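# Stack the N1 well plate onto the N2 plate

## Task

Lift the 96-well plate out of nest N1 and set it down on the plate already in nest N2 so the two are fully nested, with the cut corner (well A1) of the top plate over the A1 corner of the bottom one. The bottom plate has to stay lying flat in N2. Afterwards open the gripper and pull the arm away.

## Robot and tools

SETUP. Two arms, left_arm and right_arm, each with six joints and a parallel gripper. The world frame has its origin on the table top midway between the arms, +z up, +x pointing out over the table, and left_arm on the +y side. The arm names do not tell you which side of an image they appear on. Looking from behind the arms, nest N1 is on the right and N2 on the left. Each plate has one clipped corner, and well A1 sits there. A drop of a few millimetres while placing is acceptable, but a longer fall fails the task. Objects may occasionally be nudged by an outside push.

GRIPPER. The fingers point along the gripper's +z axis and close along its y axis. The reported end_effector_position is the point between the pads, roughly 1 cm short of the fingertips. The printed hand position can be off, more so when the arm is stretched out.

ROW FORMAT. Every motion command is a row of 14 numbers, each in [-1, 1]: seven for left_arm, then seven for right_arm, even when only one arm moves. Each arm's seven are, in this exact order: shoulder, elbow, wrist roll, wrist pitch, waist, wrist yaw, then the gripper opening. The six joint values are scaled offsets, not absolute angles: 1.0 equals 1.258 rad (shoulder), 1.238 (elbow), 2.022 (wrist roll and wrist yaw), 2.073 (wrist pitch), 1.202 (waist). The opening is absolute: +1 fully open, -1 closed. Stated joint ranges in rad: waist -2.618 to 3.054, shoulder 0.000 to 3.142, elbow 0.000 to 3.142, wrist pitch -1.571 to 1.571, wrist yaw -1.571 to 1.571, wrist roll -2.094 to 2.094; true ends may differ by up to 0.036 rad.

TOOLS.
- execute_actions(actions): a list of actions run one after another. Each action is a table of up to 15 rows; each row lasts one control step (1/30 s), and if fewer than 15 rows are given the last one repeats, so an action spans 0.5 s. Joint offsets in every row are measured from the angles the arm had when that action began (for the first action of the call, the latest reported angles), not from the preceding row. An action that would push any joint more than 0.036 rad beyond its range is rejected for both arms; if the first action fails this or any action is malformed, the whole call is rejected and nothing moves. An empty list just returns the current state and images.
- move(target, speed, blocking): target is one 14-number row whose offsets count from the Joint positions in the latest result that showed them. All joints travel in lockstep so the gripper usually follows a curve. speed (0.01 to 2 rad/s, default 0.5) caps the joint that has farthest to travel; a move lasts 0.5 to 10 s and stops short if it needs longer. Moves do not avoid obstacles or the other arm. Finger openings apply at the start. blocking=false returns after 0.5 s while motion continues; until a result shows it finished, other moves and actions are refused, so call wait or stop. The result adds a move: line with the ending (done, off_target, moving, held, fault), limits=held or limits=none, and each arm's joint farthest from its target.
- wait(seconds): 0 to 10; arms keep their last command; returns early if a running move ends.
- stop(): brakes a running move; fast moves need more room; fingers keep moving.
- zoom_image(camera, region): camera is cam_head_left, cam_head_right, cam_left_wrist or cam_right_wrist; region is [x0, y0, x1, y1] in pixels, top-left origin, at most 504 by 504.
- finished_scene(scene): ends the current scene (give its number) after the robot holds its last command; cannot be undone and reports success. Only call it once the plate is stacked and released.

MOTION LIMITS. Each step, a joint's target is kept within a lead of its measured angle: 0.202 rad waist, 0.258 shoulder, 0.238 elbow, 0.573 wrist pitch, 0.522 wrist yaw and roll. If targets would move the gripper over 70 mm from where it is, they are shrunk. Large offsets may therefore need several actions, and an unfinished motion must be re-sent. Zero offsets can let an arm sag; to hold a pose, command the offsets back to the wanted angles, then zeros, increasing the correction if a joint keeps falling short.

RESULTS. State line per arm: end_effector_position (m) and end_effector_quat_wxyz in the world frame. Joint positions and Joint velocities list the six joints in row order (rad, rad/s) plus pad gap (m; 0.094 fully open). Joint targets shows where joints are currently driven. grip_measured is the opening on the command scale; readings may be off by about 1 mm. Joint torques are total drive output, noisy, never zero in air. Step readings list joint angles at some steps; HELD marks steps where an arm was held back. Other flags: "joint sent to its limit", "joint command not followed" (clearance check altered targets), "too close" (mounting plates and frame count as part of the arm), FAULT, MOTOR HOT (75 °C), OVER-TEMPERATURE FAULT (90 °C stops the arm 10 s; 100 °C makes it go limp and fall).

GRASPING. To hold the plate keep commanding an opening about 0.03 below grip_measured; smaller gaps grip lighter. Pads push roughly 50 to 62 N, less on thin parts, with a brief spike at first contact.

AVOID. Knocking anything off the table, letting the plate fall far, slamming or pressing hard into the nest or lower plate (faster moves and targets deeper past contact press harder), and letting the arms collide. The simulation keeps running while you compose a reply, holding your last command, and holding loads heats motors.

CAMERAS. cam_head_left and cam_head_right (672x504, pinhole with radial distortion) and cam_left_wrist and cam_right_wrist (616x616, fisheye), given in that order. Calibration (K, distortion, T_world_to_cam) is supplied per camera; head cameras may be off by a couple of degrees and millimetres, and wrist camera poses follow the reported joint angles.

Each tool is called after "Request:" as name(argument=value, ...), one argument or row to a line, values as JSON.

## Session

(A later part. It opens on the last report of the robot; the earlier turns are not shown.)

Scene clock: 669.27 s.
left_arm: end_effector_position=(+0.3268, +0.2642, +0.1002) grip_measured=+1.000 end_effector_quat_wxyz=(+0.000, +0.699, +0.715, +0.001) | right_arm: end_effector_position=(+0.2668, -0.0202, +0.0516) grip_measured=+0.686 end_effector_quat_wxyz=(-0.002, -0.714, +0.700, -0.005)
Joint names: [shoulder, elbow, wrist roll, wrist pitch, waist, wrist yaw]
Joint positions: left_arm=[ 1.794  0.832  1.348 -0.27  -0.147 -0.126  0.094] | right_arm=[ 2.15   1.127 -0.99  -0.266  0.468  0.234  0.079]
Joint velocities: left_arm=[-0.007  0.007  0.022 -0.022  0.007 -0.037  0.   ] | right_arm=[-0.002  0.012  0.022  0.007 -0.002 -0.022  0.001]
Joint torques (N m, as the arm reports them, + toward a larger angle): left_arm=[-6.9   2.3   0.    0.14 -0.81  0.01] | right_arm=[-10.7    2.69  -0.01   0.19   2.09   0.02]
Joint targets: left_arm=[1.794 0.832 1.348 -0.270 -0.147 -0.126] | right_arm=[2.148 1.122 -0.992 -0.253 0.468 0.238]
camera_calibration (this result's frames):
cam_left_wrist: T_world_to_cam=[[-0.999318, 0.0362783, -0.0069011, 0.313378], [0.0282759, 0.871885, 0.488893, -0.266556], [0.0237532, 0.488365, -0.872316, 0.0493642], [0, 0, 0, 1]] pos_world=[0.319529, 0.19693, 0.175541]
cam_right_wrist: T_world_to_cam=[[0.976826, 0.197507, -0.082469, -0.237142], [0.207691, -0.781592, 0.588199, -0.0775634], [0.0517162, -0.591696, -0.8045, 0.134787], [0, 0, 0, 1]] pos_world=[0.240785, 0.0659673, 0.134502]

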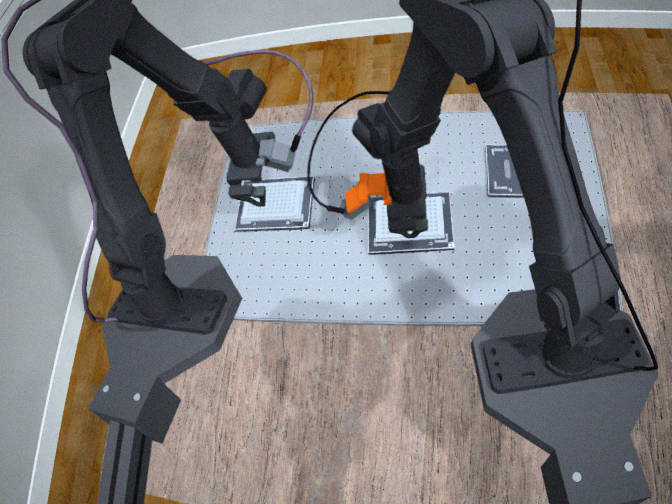

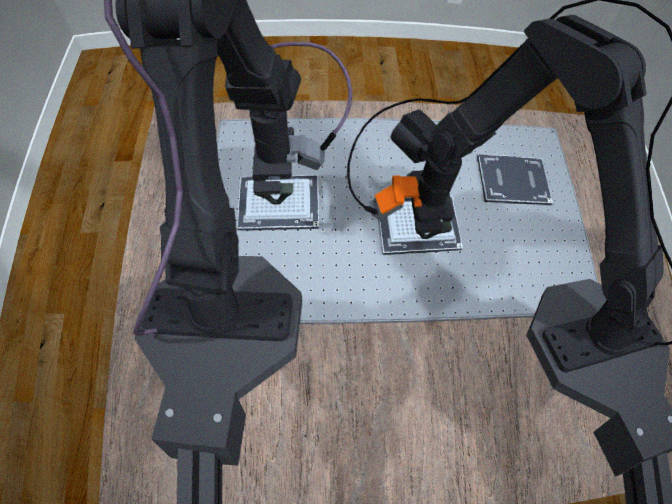

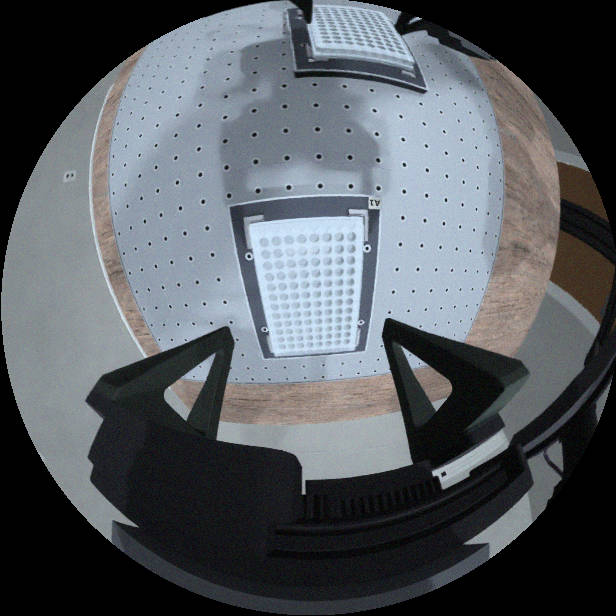

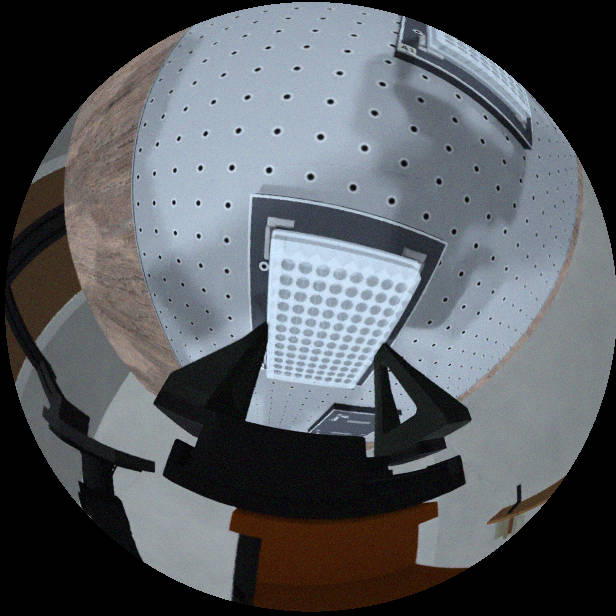

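Request:
execute_actions(
  actions=[
    [[0,0,0,0,0,0,1.0,-0.0016,-0.004,-0.001,0.0063,0,0.002,0.8],[0,0,0,0,0,0,1.0,-0.0016,-0.004,-0.001,0.0063,0,0.002,1.0]],
  ],
)

Scene clock: 699.97 s.
left_arm: end_effector_position=(+0.3268, +0.2642, +0.1002) grip_measured=+1.000 end_effector_quat_wxyz=(+0.000, +0.699, +0.715, +0.001) | right_arm: end_effector_position=(+0.2673, -0.0204, +0.0516) grip_measured=+1.000 end_effector_quat_wxyz=(-0.001, -0.714, +0.700, -0.007)
Joint names: [shoulder, elbow, wrist roll, wrist pitch, waist, wrist yaw]
Joint positions: left_arm=[ 1.794  0.832  1.348 -0.27  -0.147 -0.126  0.094] | right_arm=[ 2.15   1.127 -0.99  -0.265  0.468  0.236  0.094]
Joint velocities: left_arm=[-0.012 -0.002  0.066  0.007  0.012  0.051  0.   ] | right_arm=[-0.012 -0.002  0.022  0.037  0.027 -0.022  0.   ]
Joint torques (N m, as the arm reports them, + toward a larger angle): left_arm=[-6.91  2.3   0.    0.14 -0.8   0.01] | right_arm=[-10.74   2.73   0.     0.18   2.11   0.01]
Joint targets: left_arm=[1.794 0.832 1.348 -0.270 -0.147 -0.126] | right_arm=[2.148 1.122 -0.992 -0.253 0.468 0.238]
Step readings (joint positions):
0: left_arm=[1.794 0.832 1.348 -0.270 -0.147 -0.126] | right_arm=[2.150 1.127 -0.990 -0.266 0.468 0.234]
1: left_arm=[1.794 0.832 1.348 -0.270 -0.147 -0.126] | right_arm=[2.150 1.127 -0.990 -0.266 0.468 0.235]
2: left_arm=[1.794 0.832 1.348 -0.270 -0.147 -0.126] | right_arm=[2.150 1.127 -0.990 -0.266 0.468 0.235]
4: left_arm=[1.794 0.832 1.348 -0.270 -0.147 -0.126] | right_arm=[2.150 1.127 -0.990 -0.265 0.468 0.235]
8: left_arm=[1.794 0.832 1.348 -0.270 -0.147 -0.126] | right_arm=[2.150 1.127 -0.990 -0.265 0.468 0.236]
15: Joint positions above
camera_calibration (this result's frames):
cam_left_wrist: T_world_to_cam=[[-0.999318, 0.0362783, -0.0069011, 0.313378], [0.0282759, 0.871885, 0.488893, -0.266556], [0.0237532, 0.488365, -0.872316, 0.0493642], [0, 0, 0, 1]] pos_world=[0.319529, 0.19693, 0.175541]
cam_right_wrist: T_world_to_cam=[[0.977057, 0.197159, -0.0805544, -0.237723], [0.206191, -0.780903, 0.58964, -0.077461], [0.0533475, -0.592721, -0.803639, 0.13416], [0, 0, 0, 1]] pos_world=[0.241084, 0.0658991, 0.13434]

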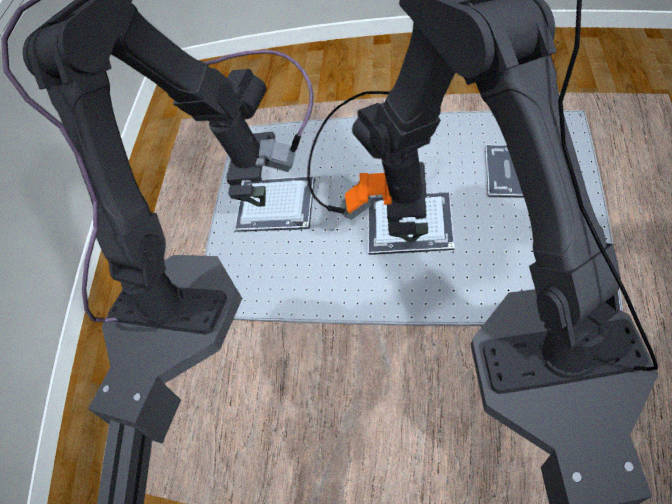

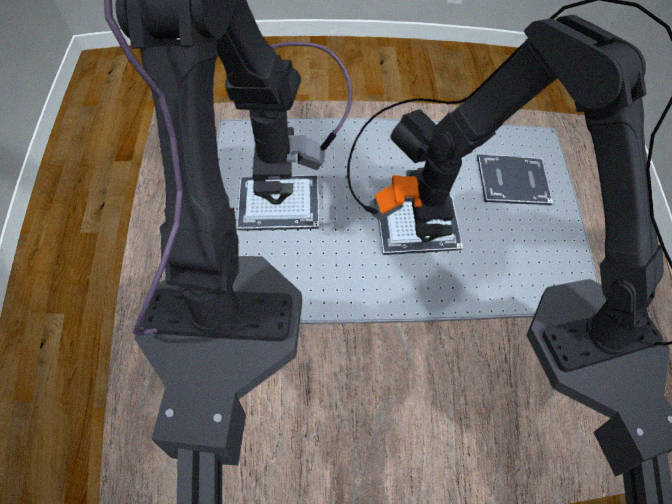

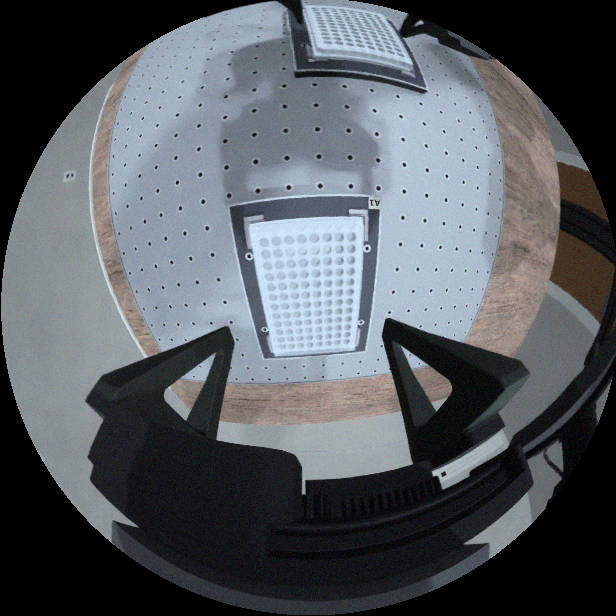

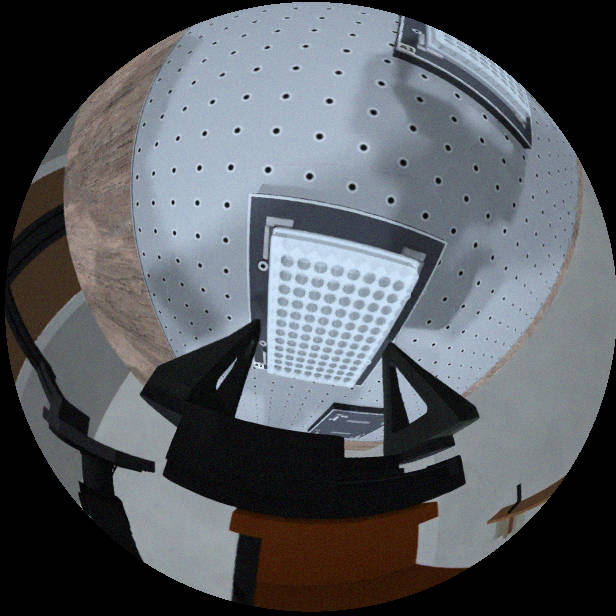

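Request:
zoom_image(
  camera="cam_right_wrist",
  region=[240, 195, 450, 400],
)

Request:
zoom_image(
  camera="cam_left_wrist",
  region=[270, 0, 450, 110],
)

Region (240, 195, 450, 400) of cam_right_wrist's 616x616 image, scaled by 2.400, with more detail than that image has; it fills the top 492 rows of this view, and the rest is white.

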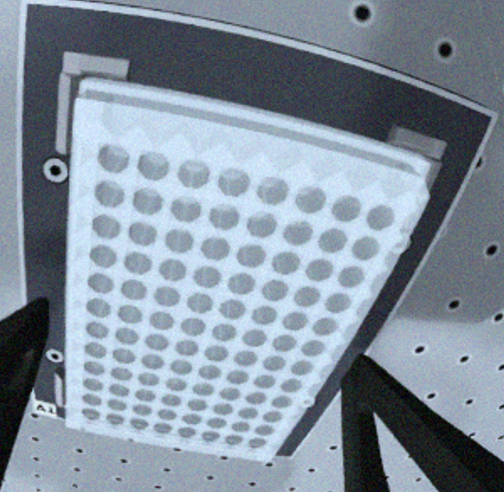

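Region (270, 0, 450, 110) of cam_left_wrist's 616x616 image, scaled by 2.800, with more detail than that image has.

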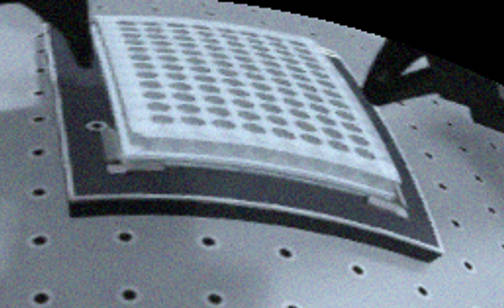

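Request:
execute_actions(
  actions=[
    [[0,0,0,0,0,0,1.0,-0.012,-0.004,-0.001,0.0,0,0.002,1.0],[0,0,0,0,0,0,1.0,-0.022,-0.004,-0.001,-0.006,0,0.002,1.0],[0,0,0,0,0,0,1.0,-0.03,-0.004,-0.001,-0.011,0,0.002,1.0],[0,0,0,0,0,0,1.0,-0.038,-0.003,-0.001,-0.017,0,0.002,1.0],[0,0,0,0,0,0,1.0,-0.046,-0.002,-0.001,-0.023,0,0.002,1.0],[0,0,0,0,0,0,1.0,-0.054,-0.001,-0.001,-0.029,0,0.002,1.0],[0,0,0,0,0,0,1.0,-0.062,0.0,-0.001,-0.035,0,0.002,1.0],[0,0,0,0,0,0,1.0,-0.07,0.0,-0.001,-0.041,0,0.002,1.0],[0,0,0,0,0,0,1.0,-0.078,0.0,-0.001,-0.047,0,0.002,1.0],[0,0,0,0,0,0,1.0,-0.086,0.0,-0.001,-0.053,0,0.002,1.0],[0,0,0,0,0,0,1.0,-0.094,0.0,-0.001,-0.059,0,0.002,1.0],[0,0,0,0,0,0,1.0,-0.102,0.0,-0.001,-0.065,0,0.002,1.0],[0,0,0,0,0,0,1.0,-0.11,0.0,-0.001,-0.071,0,0.002,1.0],[0,0,0,0,0,0,1.0,-0.115,0.0,-0.001,-0.075,0,0.002,1.0],[0,0,0,0,0,0,1.0,-0.12,0.0,-0.001,-0.078,0,0.002,1.0]],
  ],
)

Request:
wait(
  seconds=0,
)

Scene clock: 709.67 s.
left_arm: end_effector_position=(+0.3268, +0.2642, +0.1002) grip_measured=+1.000 end_effector_quat_wxyz=(+0.000, +0.699, +0.715, +0.001) | right_arm: end_effector_position=(+0.2773, -0.0241, +0.0881) grip_measured=+1.000 end_effector_quat_wxyz=(+0.004, -0.713, +0.701, -0.009)
Joint names: [shoulder, elbow, wrist roll, wrist pitch, waist, wrist yaw]
Joint positions: left_arm=[ 1.794  0.832  1.348 -0.27  -0.147 -0.126  0.094] | right_arm=[ 2.035  1.127 -0.99  -0.369  0.468  0.239  0.094]
Joint velocities: left_arm=[ 0.007  0.002  0.125 -0.007  0.002 -0.11   0.   ] | right_arm=[-0.227 -0.012 -0.022 -0.315  0.007  0.066  0.   ]
Joint torques (N m, as the arm reports them, + toward a larger angle): left_arm=[-6.91  2.31  0.    0.14 -0.81  0.01] | right_arm=[-12.28   3.6    0.    -0.12   2.     0.04]
Joint targets: left_arm=[1.794 0.832 1.348 -0.270 -0.147 -0.126] | right_arm=[1.999 1.127 -0.992 -0.427 0.468 0.241]
Step readings (joint positions):
0: left_arm=[1.794 0.832 1.348 -0.270 -0.147 -0.126] | right_arm=[2.150 1.127 -0.990 -0.265 0.468 0.236]
1: left_arm=[1.794 0.832 1.348 -0.270 -0.147 -0.126] | right_arm=[2.150 1.127 -0.990 -0.265 0.468 0.237]
2: left_arm=[1.794 0.832 1.348 -0.270 -0.147 -0.126] | right_arm=[2.150 1.127 -0.990 -0.265 0.468 0.237]
4: left_arm=[1.794 0.832 1.348 -0.270 -0.147 -0.126] | right_arm=[2.146 1.127 -0.990 -0.270 0.468 0.238]
8: left_arm=[1.794 0.832 1.348 -0.270 -0.147 -0.126] | right_arm=[2.113 1.127 -0.990 -0.301 0.468 0.238]
15: Joint positions above
camera_calibration (this result's frames):
cam_left_wrist: T_world_to_cam=[[-0.999318, 0.0362783, -0.0069011, 0.313378], [0.0282759, 0.871885, 0.488893, -0.266556], [0.0237532, 0.488365, -0.872316, 0.0493642], [0, 0, 0, 1]] pos_world=[0.319529, 0.19693, 0.175541]
cam_right_wrist: T_world_to_cam=[[0.978305, 0.195072, -0.0697634, -0.245171], [0.198263, -0.783876, 0.588413, -0.101669], [0.0600971, -0.589479, -0.805545, 0.159146], [0, 0, 0, 1]] pos_world=[0.250445, 0.0619433, 0.170918]

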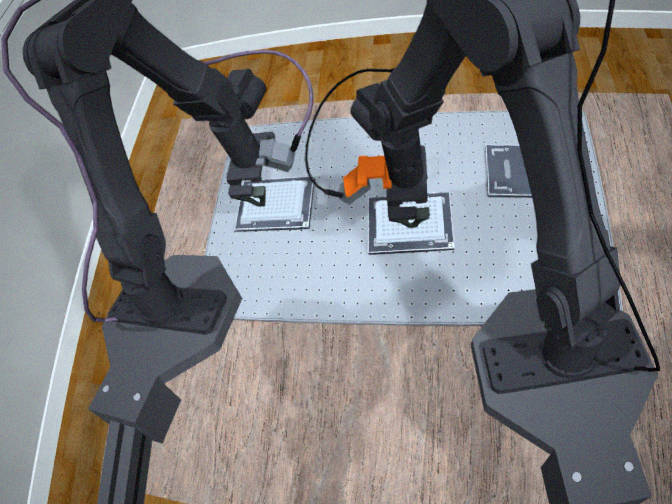

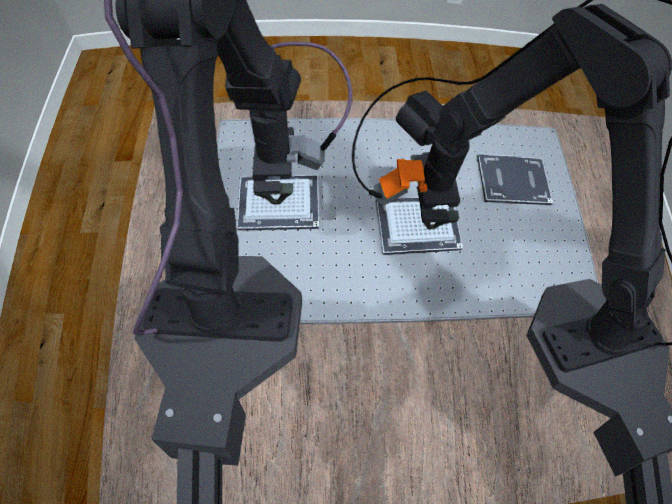

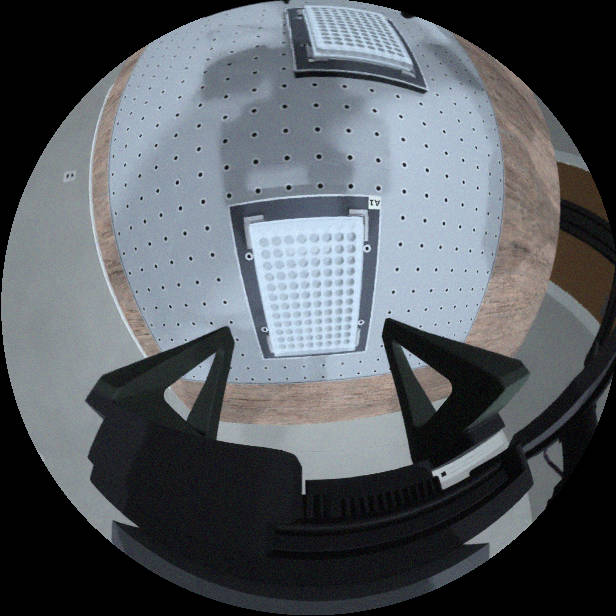

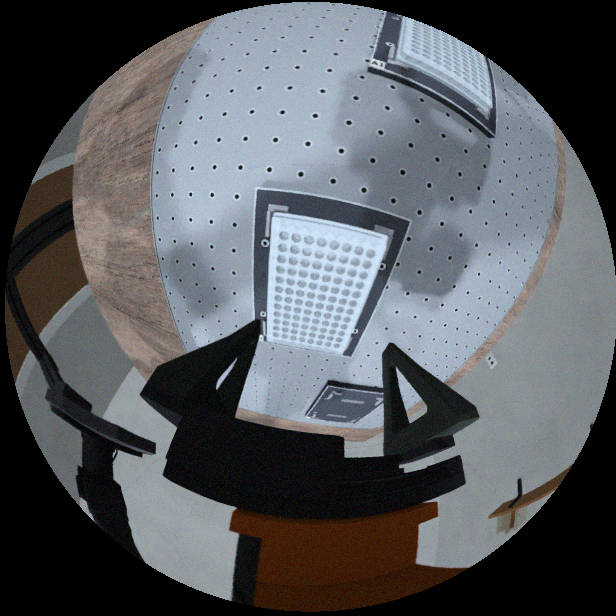

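Scene clock: 709.67 s.
left_arm: end_effector_position=(+0.3268, +0.2642, +0.1002) grip_measured=+1.000 end_effector_quat_wxyz=(+0.000, +0.699, +0.715, +0.001) | right_arm: end_effector_position=(+0.2773, -0.0241, +0.0881) grip_measured=+1.000 end_effector_quat_wxyz=(+0.004, -0.713, +0.701, -0.009)
Joint names: [shoulder, elbow, wrist roll, wrist pitch, waist, wrist yaw]
Joint positions: left_arm=[ 1.794  0.832  1.348 -0.27  -0.147 -0.126  0.094] | right_arm=[ 2.035  1.127 -0.99  -0.369  0.468  0.239  0.094]
Joint velocities: left_arm=[ 0.007  0.002  0.125 -0.007  0.002 -0.11   0.   ] | right_arm=[-0.227 -0.012 -0.022 -0.315  0.007  0.066  0.   ]
Joint torques (N m, as the arm reports them, + toward a larger angle): left_arm=[-6.91  2.31  0.    0.14 -0.81  0.01] | right_arm=[-12.28   3.6    0.    -0.12   2.     0.04]
Joint targets: left_arm=[1.794 0.832 1.348 -0.270 -0.147 -0.126] | right_arm=[1.999 1.127 -0.992 -0.427 0.468 0.241]
camera_calibration (this result's frames):
cam_left_wrist: T_world_to_cam=[[-0.999318, 0.0362783, -0.0069011, 0.313378], [0.0282759, 0.871885, 0.488893, -0.266556], [0.0237532, 0.488365, -0.872316, 0.0493642], [0, 0, 0, 1]] pos_world=[0.319529, 0.19693, 0.175541]
cam_right_wrist: T_world_to_cam=[[0.978305, 0.195072, -0.0697634, -0.245171], [0.198263, -0.783876, 0.588413, -0.101669], [0.0600971, -0.589479, -0.805545, 0.159146], [0, 0, 0, 1]] pos_world=[0.250445, 0.0619433, 0.170918]

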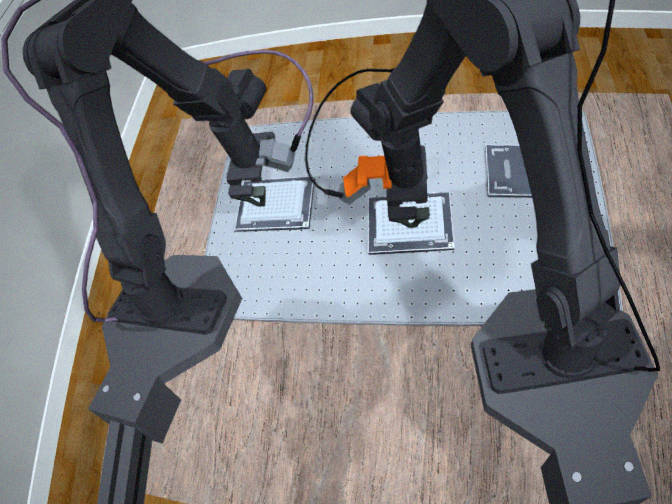

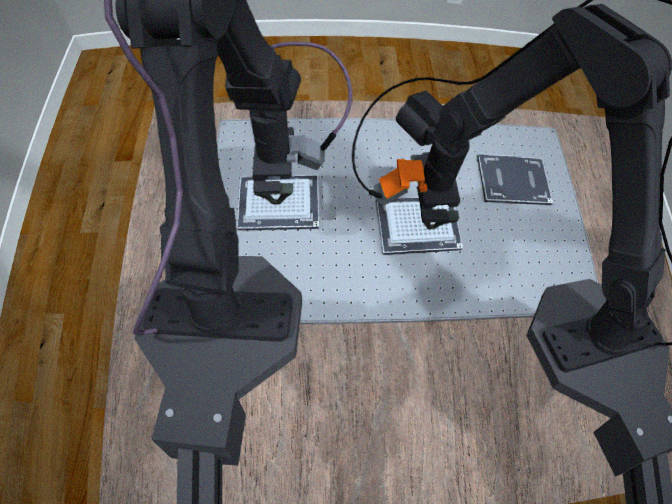

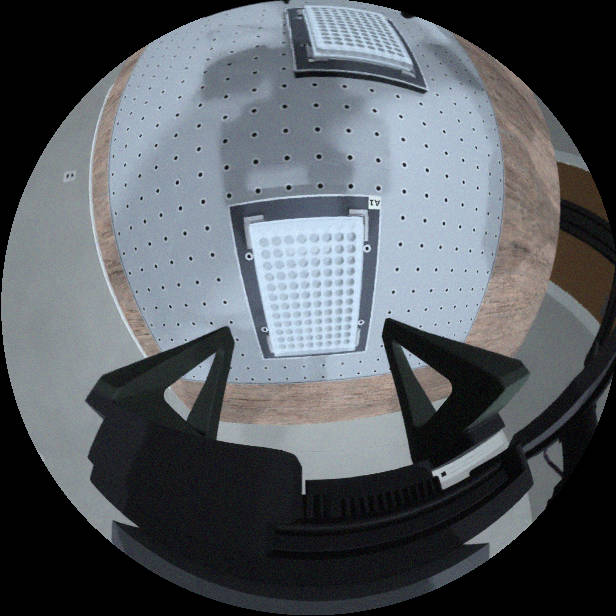

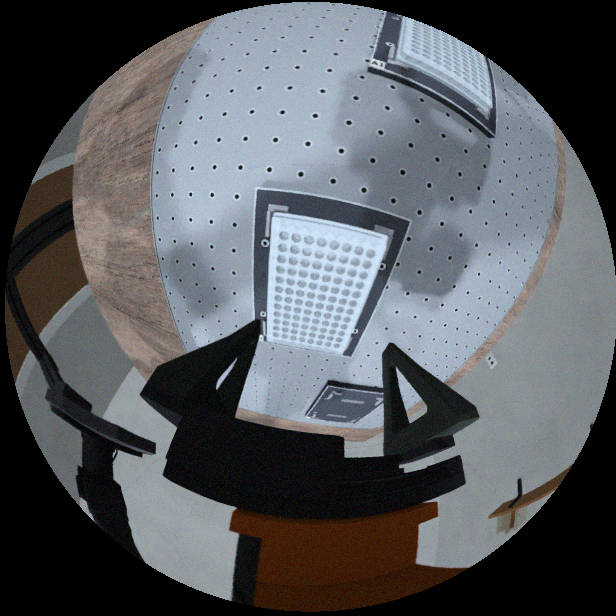

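Request:
zoom_image(
  camera="cam_right_wrist",
  region=[240, 180, 420, 365],
)

Region (240, 180, 420, 365) of cam_right_wrist's 616x616 image, scaled by 2.724, with more detail than that image has; it fills the left 490 columns of this view, and the rest is white.

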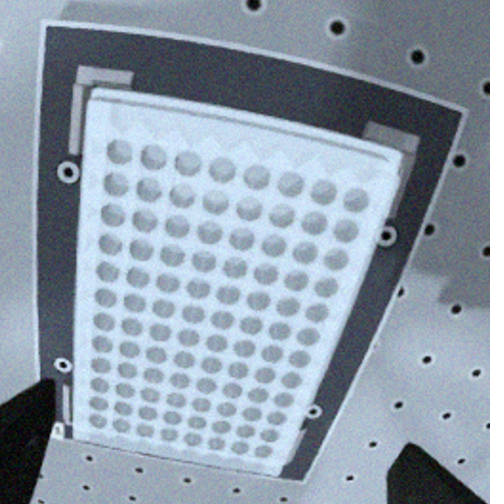

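Request:
move(
  target=[0.3855,0.538,-0.3739,-0.165,-0.6364,-0.1024,1.0,-0.0914,0.0,0.0,-0.0632,-0.639,-0.118,1.0],
  speed=0.7,
)

Scene clock: 723.30 s.
left_arm: end_effector_position=(+0.2695, -0.0179, +0.1058) grip_measured=+1.000 end_effector_quat_wxyz=(+0.000, +0.703, +0.711, +0.004) | right_arm: end_effector_position=(+0.3183, -0.2875, +0.0902) grip_measured=+1.000 end_effector_quat_wxyz=(-0.050, -0.414, +0.909, +0.005)
Joint names: [shoulder, elbow, wrist roll, wrist pitch, waist, wrist yaw]
Joint positions: left_arm=[ 2.277  1.468  0.6   -0.603 -0.91  -0.33   0.094] | right_arm=[ 1.946  1.127 -0.99  -0.485 -0.303  0.015  0.094]
Joint velocities: left_arm=[ 0.007 -0.002 -0.037  0.051 -0.027  0.007  0.   ] | right_arm=[ 0.002  0.017  0.007  0.022 -0.022 -0.022  0.   ]
Joint torques (N m, as the arm reports them, + toward a larger angle): left_arm=[-9.25  5.31 -0.02  0.03 -3.15 -0.03] | right_arm=[-12.83   3.64   0.01  -0.2   -0.01  -0.14]
Joint targets: left_arm=[2.279 1.498 0.592 -0.612 -0.912 -0.333] | right_arm=[1.920 1.127 -0.990 -0.500 -0.300 -0.000]
move: off_target (left_arm, right_arm); limits=none; left_arm: farthest joint: the elbow, 0.030 radians from its target (0.666 radians at the start); right_arm: farthest joint: the shoulder, 0.026 radians from its target (0.099 radians at the start)
camera_calibration (this result's frames):
cam_left_wrist: T_world_to_cam=[[-0.998831, 0.0470841, -0.0109119, 0.266835], [0.0356183, 0.869693, 0.492306, -0.0241335], [0.0326698, 0.491342, -0.870354, 0.190766], [0, 0, 0, 1]] pos_world=[0.261151, -0.0853065, 0.180827]
cam_right_wrist: T_world_to_cam=[[0.846099, -0.511449, -0.150119, -0.387582], [-0.313431, -0.705186, 0.635983, -0.136308], [-0.431135, -0.491053, -0.756961, 0.183374], [0, 0, 0, 1]] pos_world=[0.364269, -0.204305, 0.167313]

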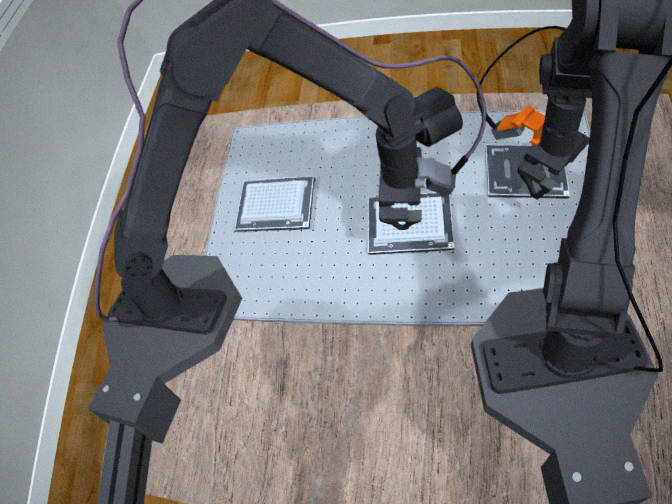

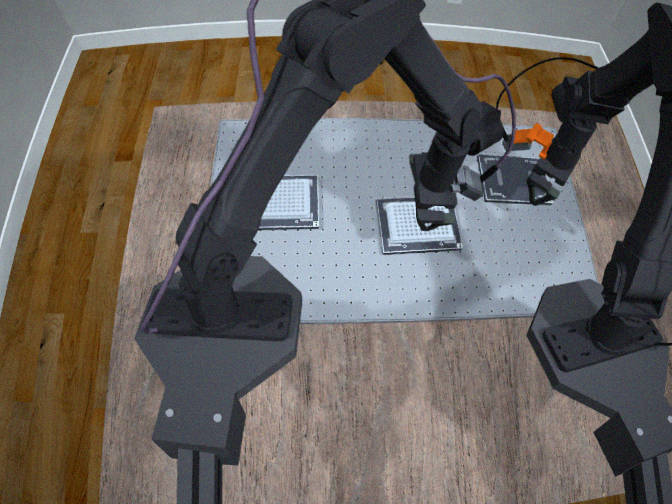

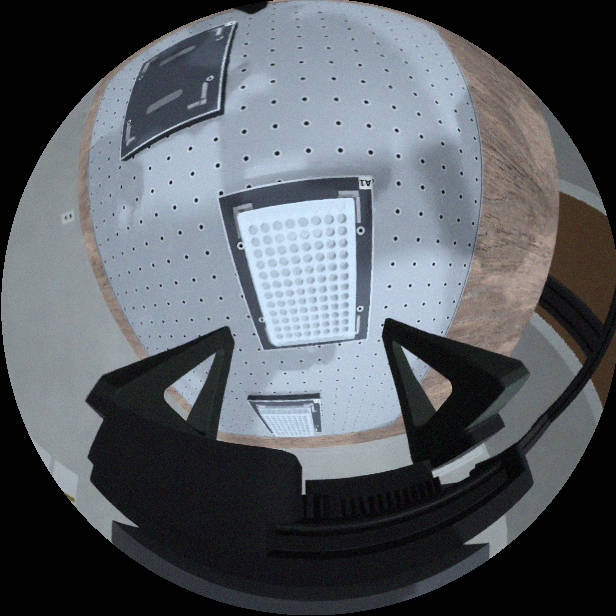

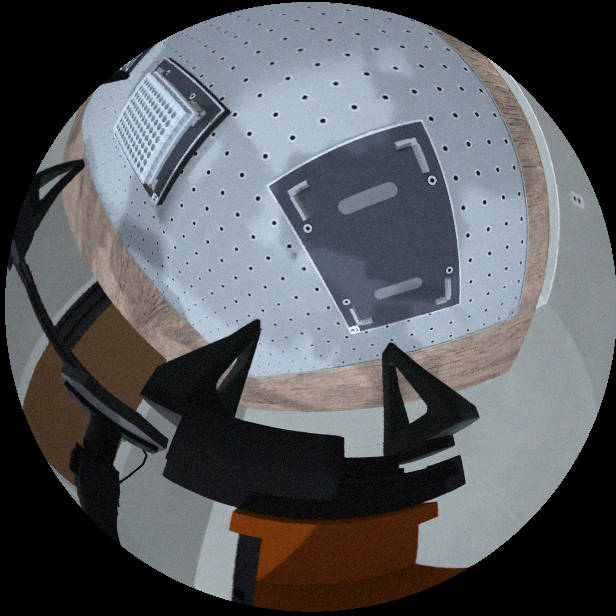

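Request:
zoom_image(
  camera="cam_left_wrist",
  region=[215, 170, 385, 355],
)

Request:
zoom_image(
  camera="cam_left_wrist",
  region=[225, 185, 295, 255],
)

Request:
zoom_image(
  camera="cam_left_wrist",
  region=[315, 180, 385, 250],
)

Region (215, 170, 385, 355) of cam_left_wrist's 616x616 image, scaled by 2.724, with more detail than that image has; it fills the left 463 columns of this view, and the rest is white.

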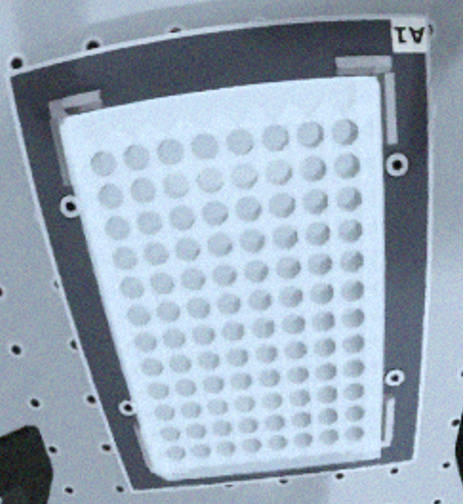

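Region (225, 185, 295, 255) of cam_left_wrist's 616x616 image, scaled by 7.200, with more detail than that image has.

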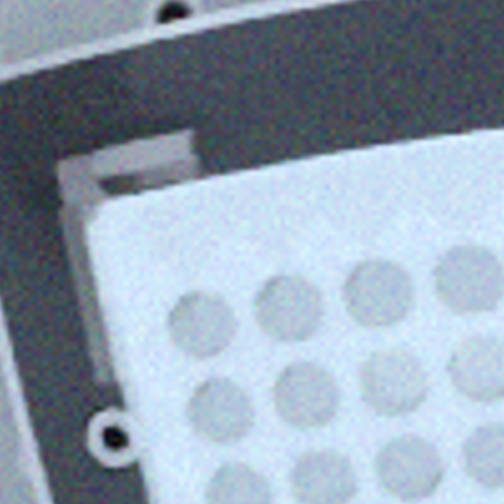

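Region (315, 180, 385, 250) of cam_left_wrist's 616x616 image, scaled by 7.200, with more detail than that image has.

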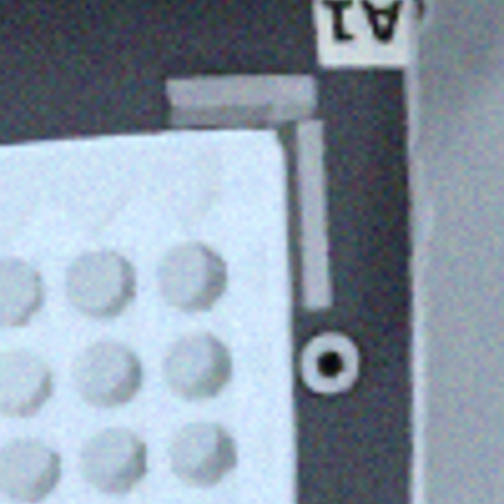

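Request:
zoom_image(
  camera="cam_left_wrist",
  region=[200, 300, 420, 380],
)

Region (200, 300, 420, 380) of cam_left_wrist's 616x616 image, scaled by 2.291, with more detail than that image has; it fills the top 183 rows of this view, and the rest is white.

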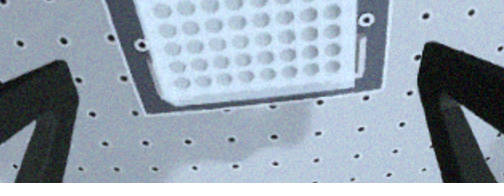

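Request:
move(
  target=[0.0835,0.0687,-0.0062,0.0314,0.0233,0.0111,1.0,-0.0207,0.0,0.0,-0.007,0.0,-0.0074,1.0],
  speed=0.25,
)

Scene clock: 788.27 s.
left_arm: end_effector_position=(+0.2753, -0.0236, +0.0725) grip_measured=+1.000 end_effector_quat_wxyz=(-0.002, +0.690, +0.723, +0.001) | right_arm: end_effector_position=(+0.3183, -0.2874, +0.0902) grip_measured=+1.000 end_effector_quat_wxyz=(-0.050, -0.414, +0.909, +0.005)
Joint names: [shoulder, elbow, wrist roll, wrist pitch, waist, wrist yaw]
Joint positions: left_arm=[ 2.382  1.525  0.595 -0.548 -0.88  -0.319  0.094] | right_arm=[ 1.946  1.127 -0.99  -0.485 -0.303  0.014  0.094]
Joint velocities: left_arm=[ 0.012 -0.002  0.007  0.007  0.002  0.037  0.   ] | right_arm=[ 0.002 -0.017 -0.037 -0.022 -0.012 -0.007  0.   ]
Joint torques (N m, as the arm reports them, + toward a larger angle): left_arm=[-9.71  5.09 -0.06  0.21 -3.28  0.1 ] | right_arm=[-12.8    3.62   0.01  -0.19  -0.28  -0.18]
Joint targets: left_arm=[2.382 1.554 0.587 -0.538 -0.882 -0.307] | right_arm=[1.920 1.127 -0.990 -0.499 -0.303 -0.000]
move: off_target (left_arm, right_arm); limits=none; left_arm: farthest joint: the elbow, 0.028 radians from its target (0.085 radians at the start); right_arm: farthest joint: the shoulder, 0.026 radians from its target (0.026 radians at the start)
camera_calibration (this result's frames):
cam_left_wrist: T_world_to_cam=[[-0.999924, 0.0115907, -0.00424164, 0.271534], [0.00800714, 0.870717, 0.49172, 0.00465552], [0.00939265, 0.491649, -0.870743, 0.170891], [0, 0, 0, 1]] pos_world=[0.269871, -0.0912191, 0.147664]
cam_right_wrist: T_world_to_cam=[[0.846089, -0.511422, -0.150267, -0.387532], [-0.313488, -0.705414, 0.635701, -0.136278], [-0.431112, -0.490753, -0.757168, 0.183506], [0, 0, 0, 1]] pos_world=[0.364277, -0.204268, 0.167344]

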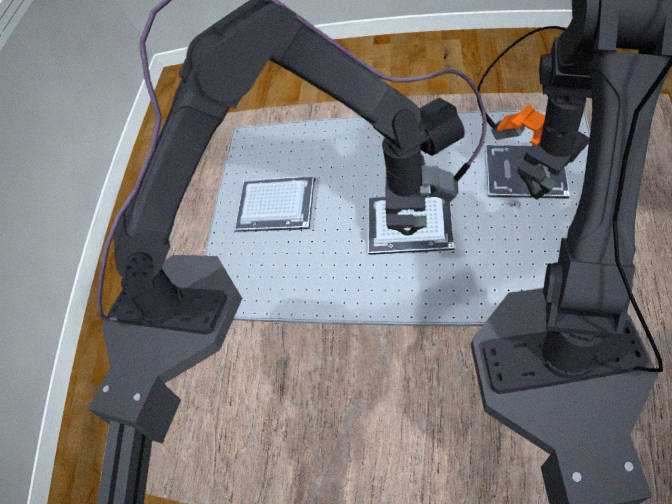

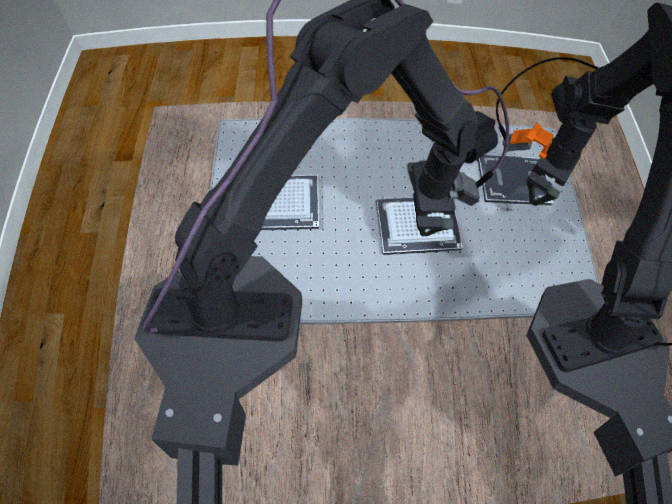

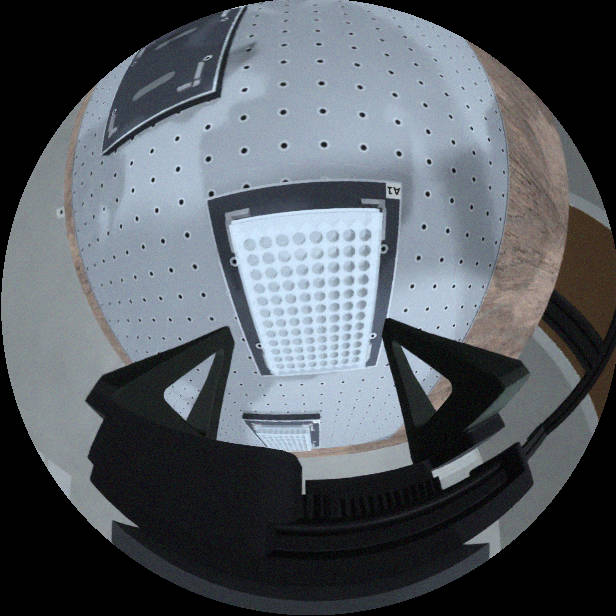

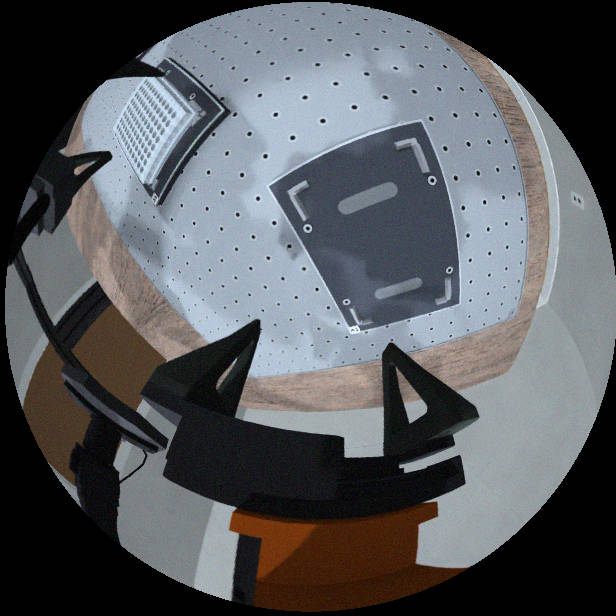

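Request:
zoom_image(
  camera="cam_left_wrist",
  region=[200, 195, 420, 385],
)

Region (200, 195, 420, 385) of cam_left_wrist's 616x616 image, scaled by 2.291, with more detail than that image has; it fills the top 435 rows of this view, and the rest is white.

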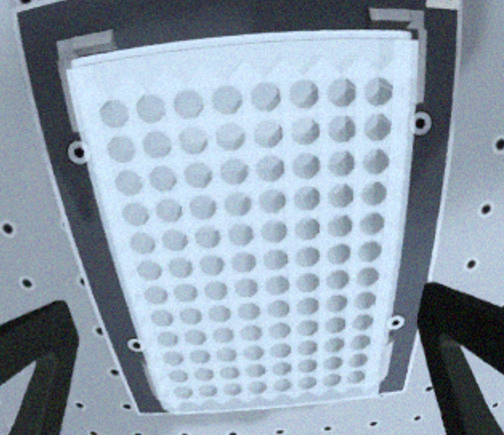

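Request:
move(
  target=[0.0556,0.0477,-0.0074,0.0265,-0.0017,0.0059,1.0,-0.0207,0.0,0.0,-0.007,0.0,-0.0074,1.0],
  speed=0.14,
)

Scene clock: 840.03 s.
left_arm: end_effector_position=(+0.2721, -0.0311, +0.0515) grip_measured=+1.000 end_effector_quat_wxyz=(+0.001, +0.687, +0.727, +0.001) | right_arm: end_effector_position=(+0.3183, -0.2874, +0.0902) grip_measured=+1.000 end_effector_quat_wxyz=(-0.050, -0.414, +0.909, +0.005)
Joint names: [shoulder, elbow, wrist roll, wrist pitch, waist, wrist yaw]
Joint positions: left_arm=[ 2.45   1.555  0.587 -0.504 -0.88  -0.318  0.094] | right_arm=[ 1.946  1.127 -0.99  -0.485 -0.303  0.014  0.094]
Joint velocities: left_arm=[-0.007  0.002  0.022  0.007 -0.002  0.007  0.   ] | right_arm=[ 0.007 -0.002 -0.007 -0.022 -0.007 -0.022  0.   ]
Joint torques (N m, as the arm reports them, + toward a larger angle): left_arm=[-9.79  4.93 -0.08  0.24 -3.32  0.11] | right_arm=[-12.84   3.62   0.01  -0.19  -0.25  -0.17]
Joint targets: left_arm=[2.452 1.583 0.580 -0.493 -0.882 -0.307] | right_arm=[1.920 1.127 -0.990 -0.499 -0.303 -0.000]
move: off_target (left_arm, right_arm); limits=none; left_arm: farthest joint: the elbow, 0.029 radians from its target (0.059 radians at the start); right_arm: farthest joint: the shoulder, 0.026 radians from its target (0.026 radians at the start)
camera_calibration (this result's frames):
cam_left_wrist: T_world_to_cam=[[-0.999972, 0.00203034, -0.00715978, 0.268237], [-0.00171587, 0.873245, 0.487279, 0.024447], [0.00724158, 0.487278, -0.873217, 0.156913], [0, 0, 0, 1]] pos_world=[0.267135, -0.0983529, 0.127027]
cam_right_wrist: T_world_to_cam=[[0.846089, -0.511422, -0.150267, -0.387532], [-0.313488, -0.705414, 0.635701, -0.136278], [-0.431112, -0.490753, -0.757168, 0.183506], [0, 0, 0, 1]] pos_world=[0.364277, -0.204268, 0.167344]

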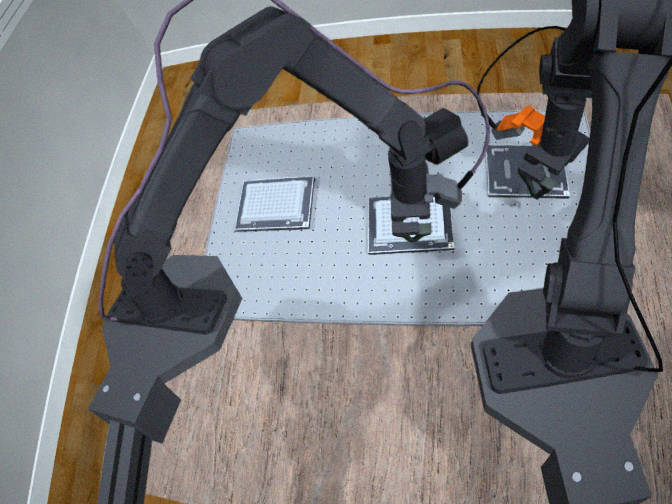

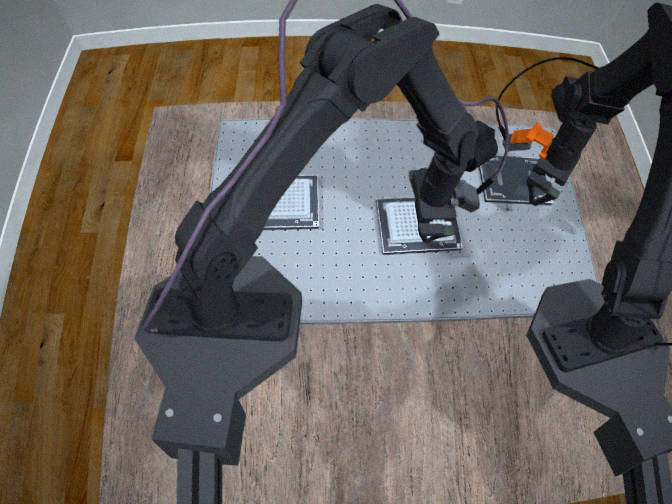

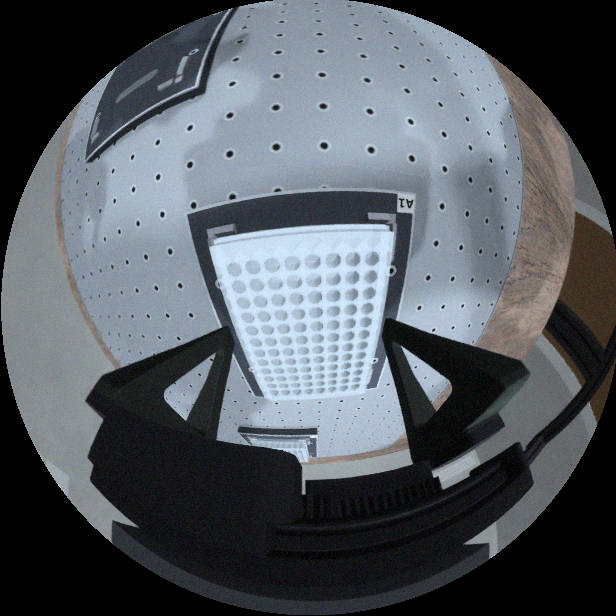

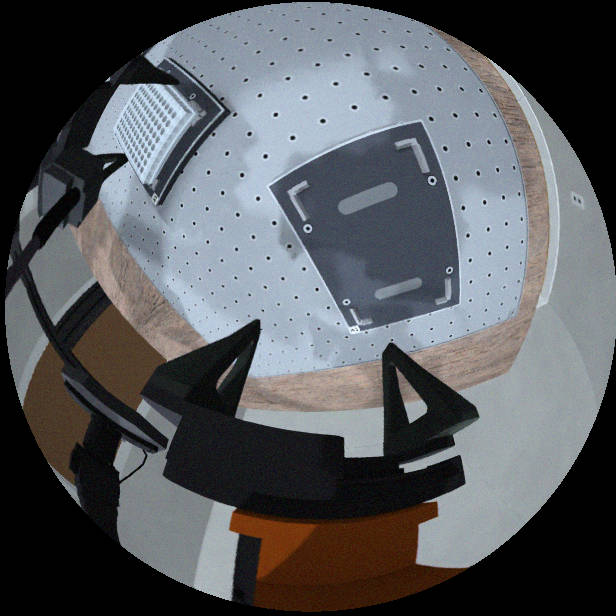

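Request:
zoom_image(
  camera="cam_left_wrist",
  region=[190, 210, 430, 410],
)

Region (190, 210, 430, 410) of cam_left_wrist's 616x616 image, scaled by 2.100, with more detail than that image has.

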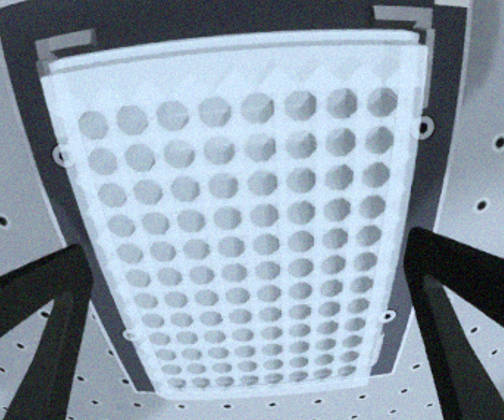

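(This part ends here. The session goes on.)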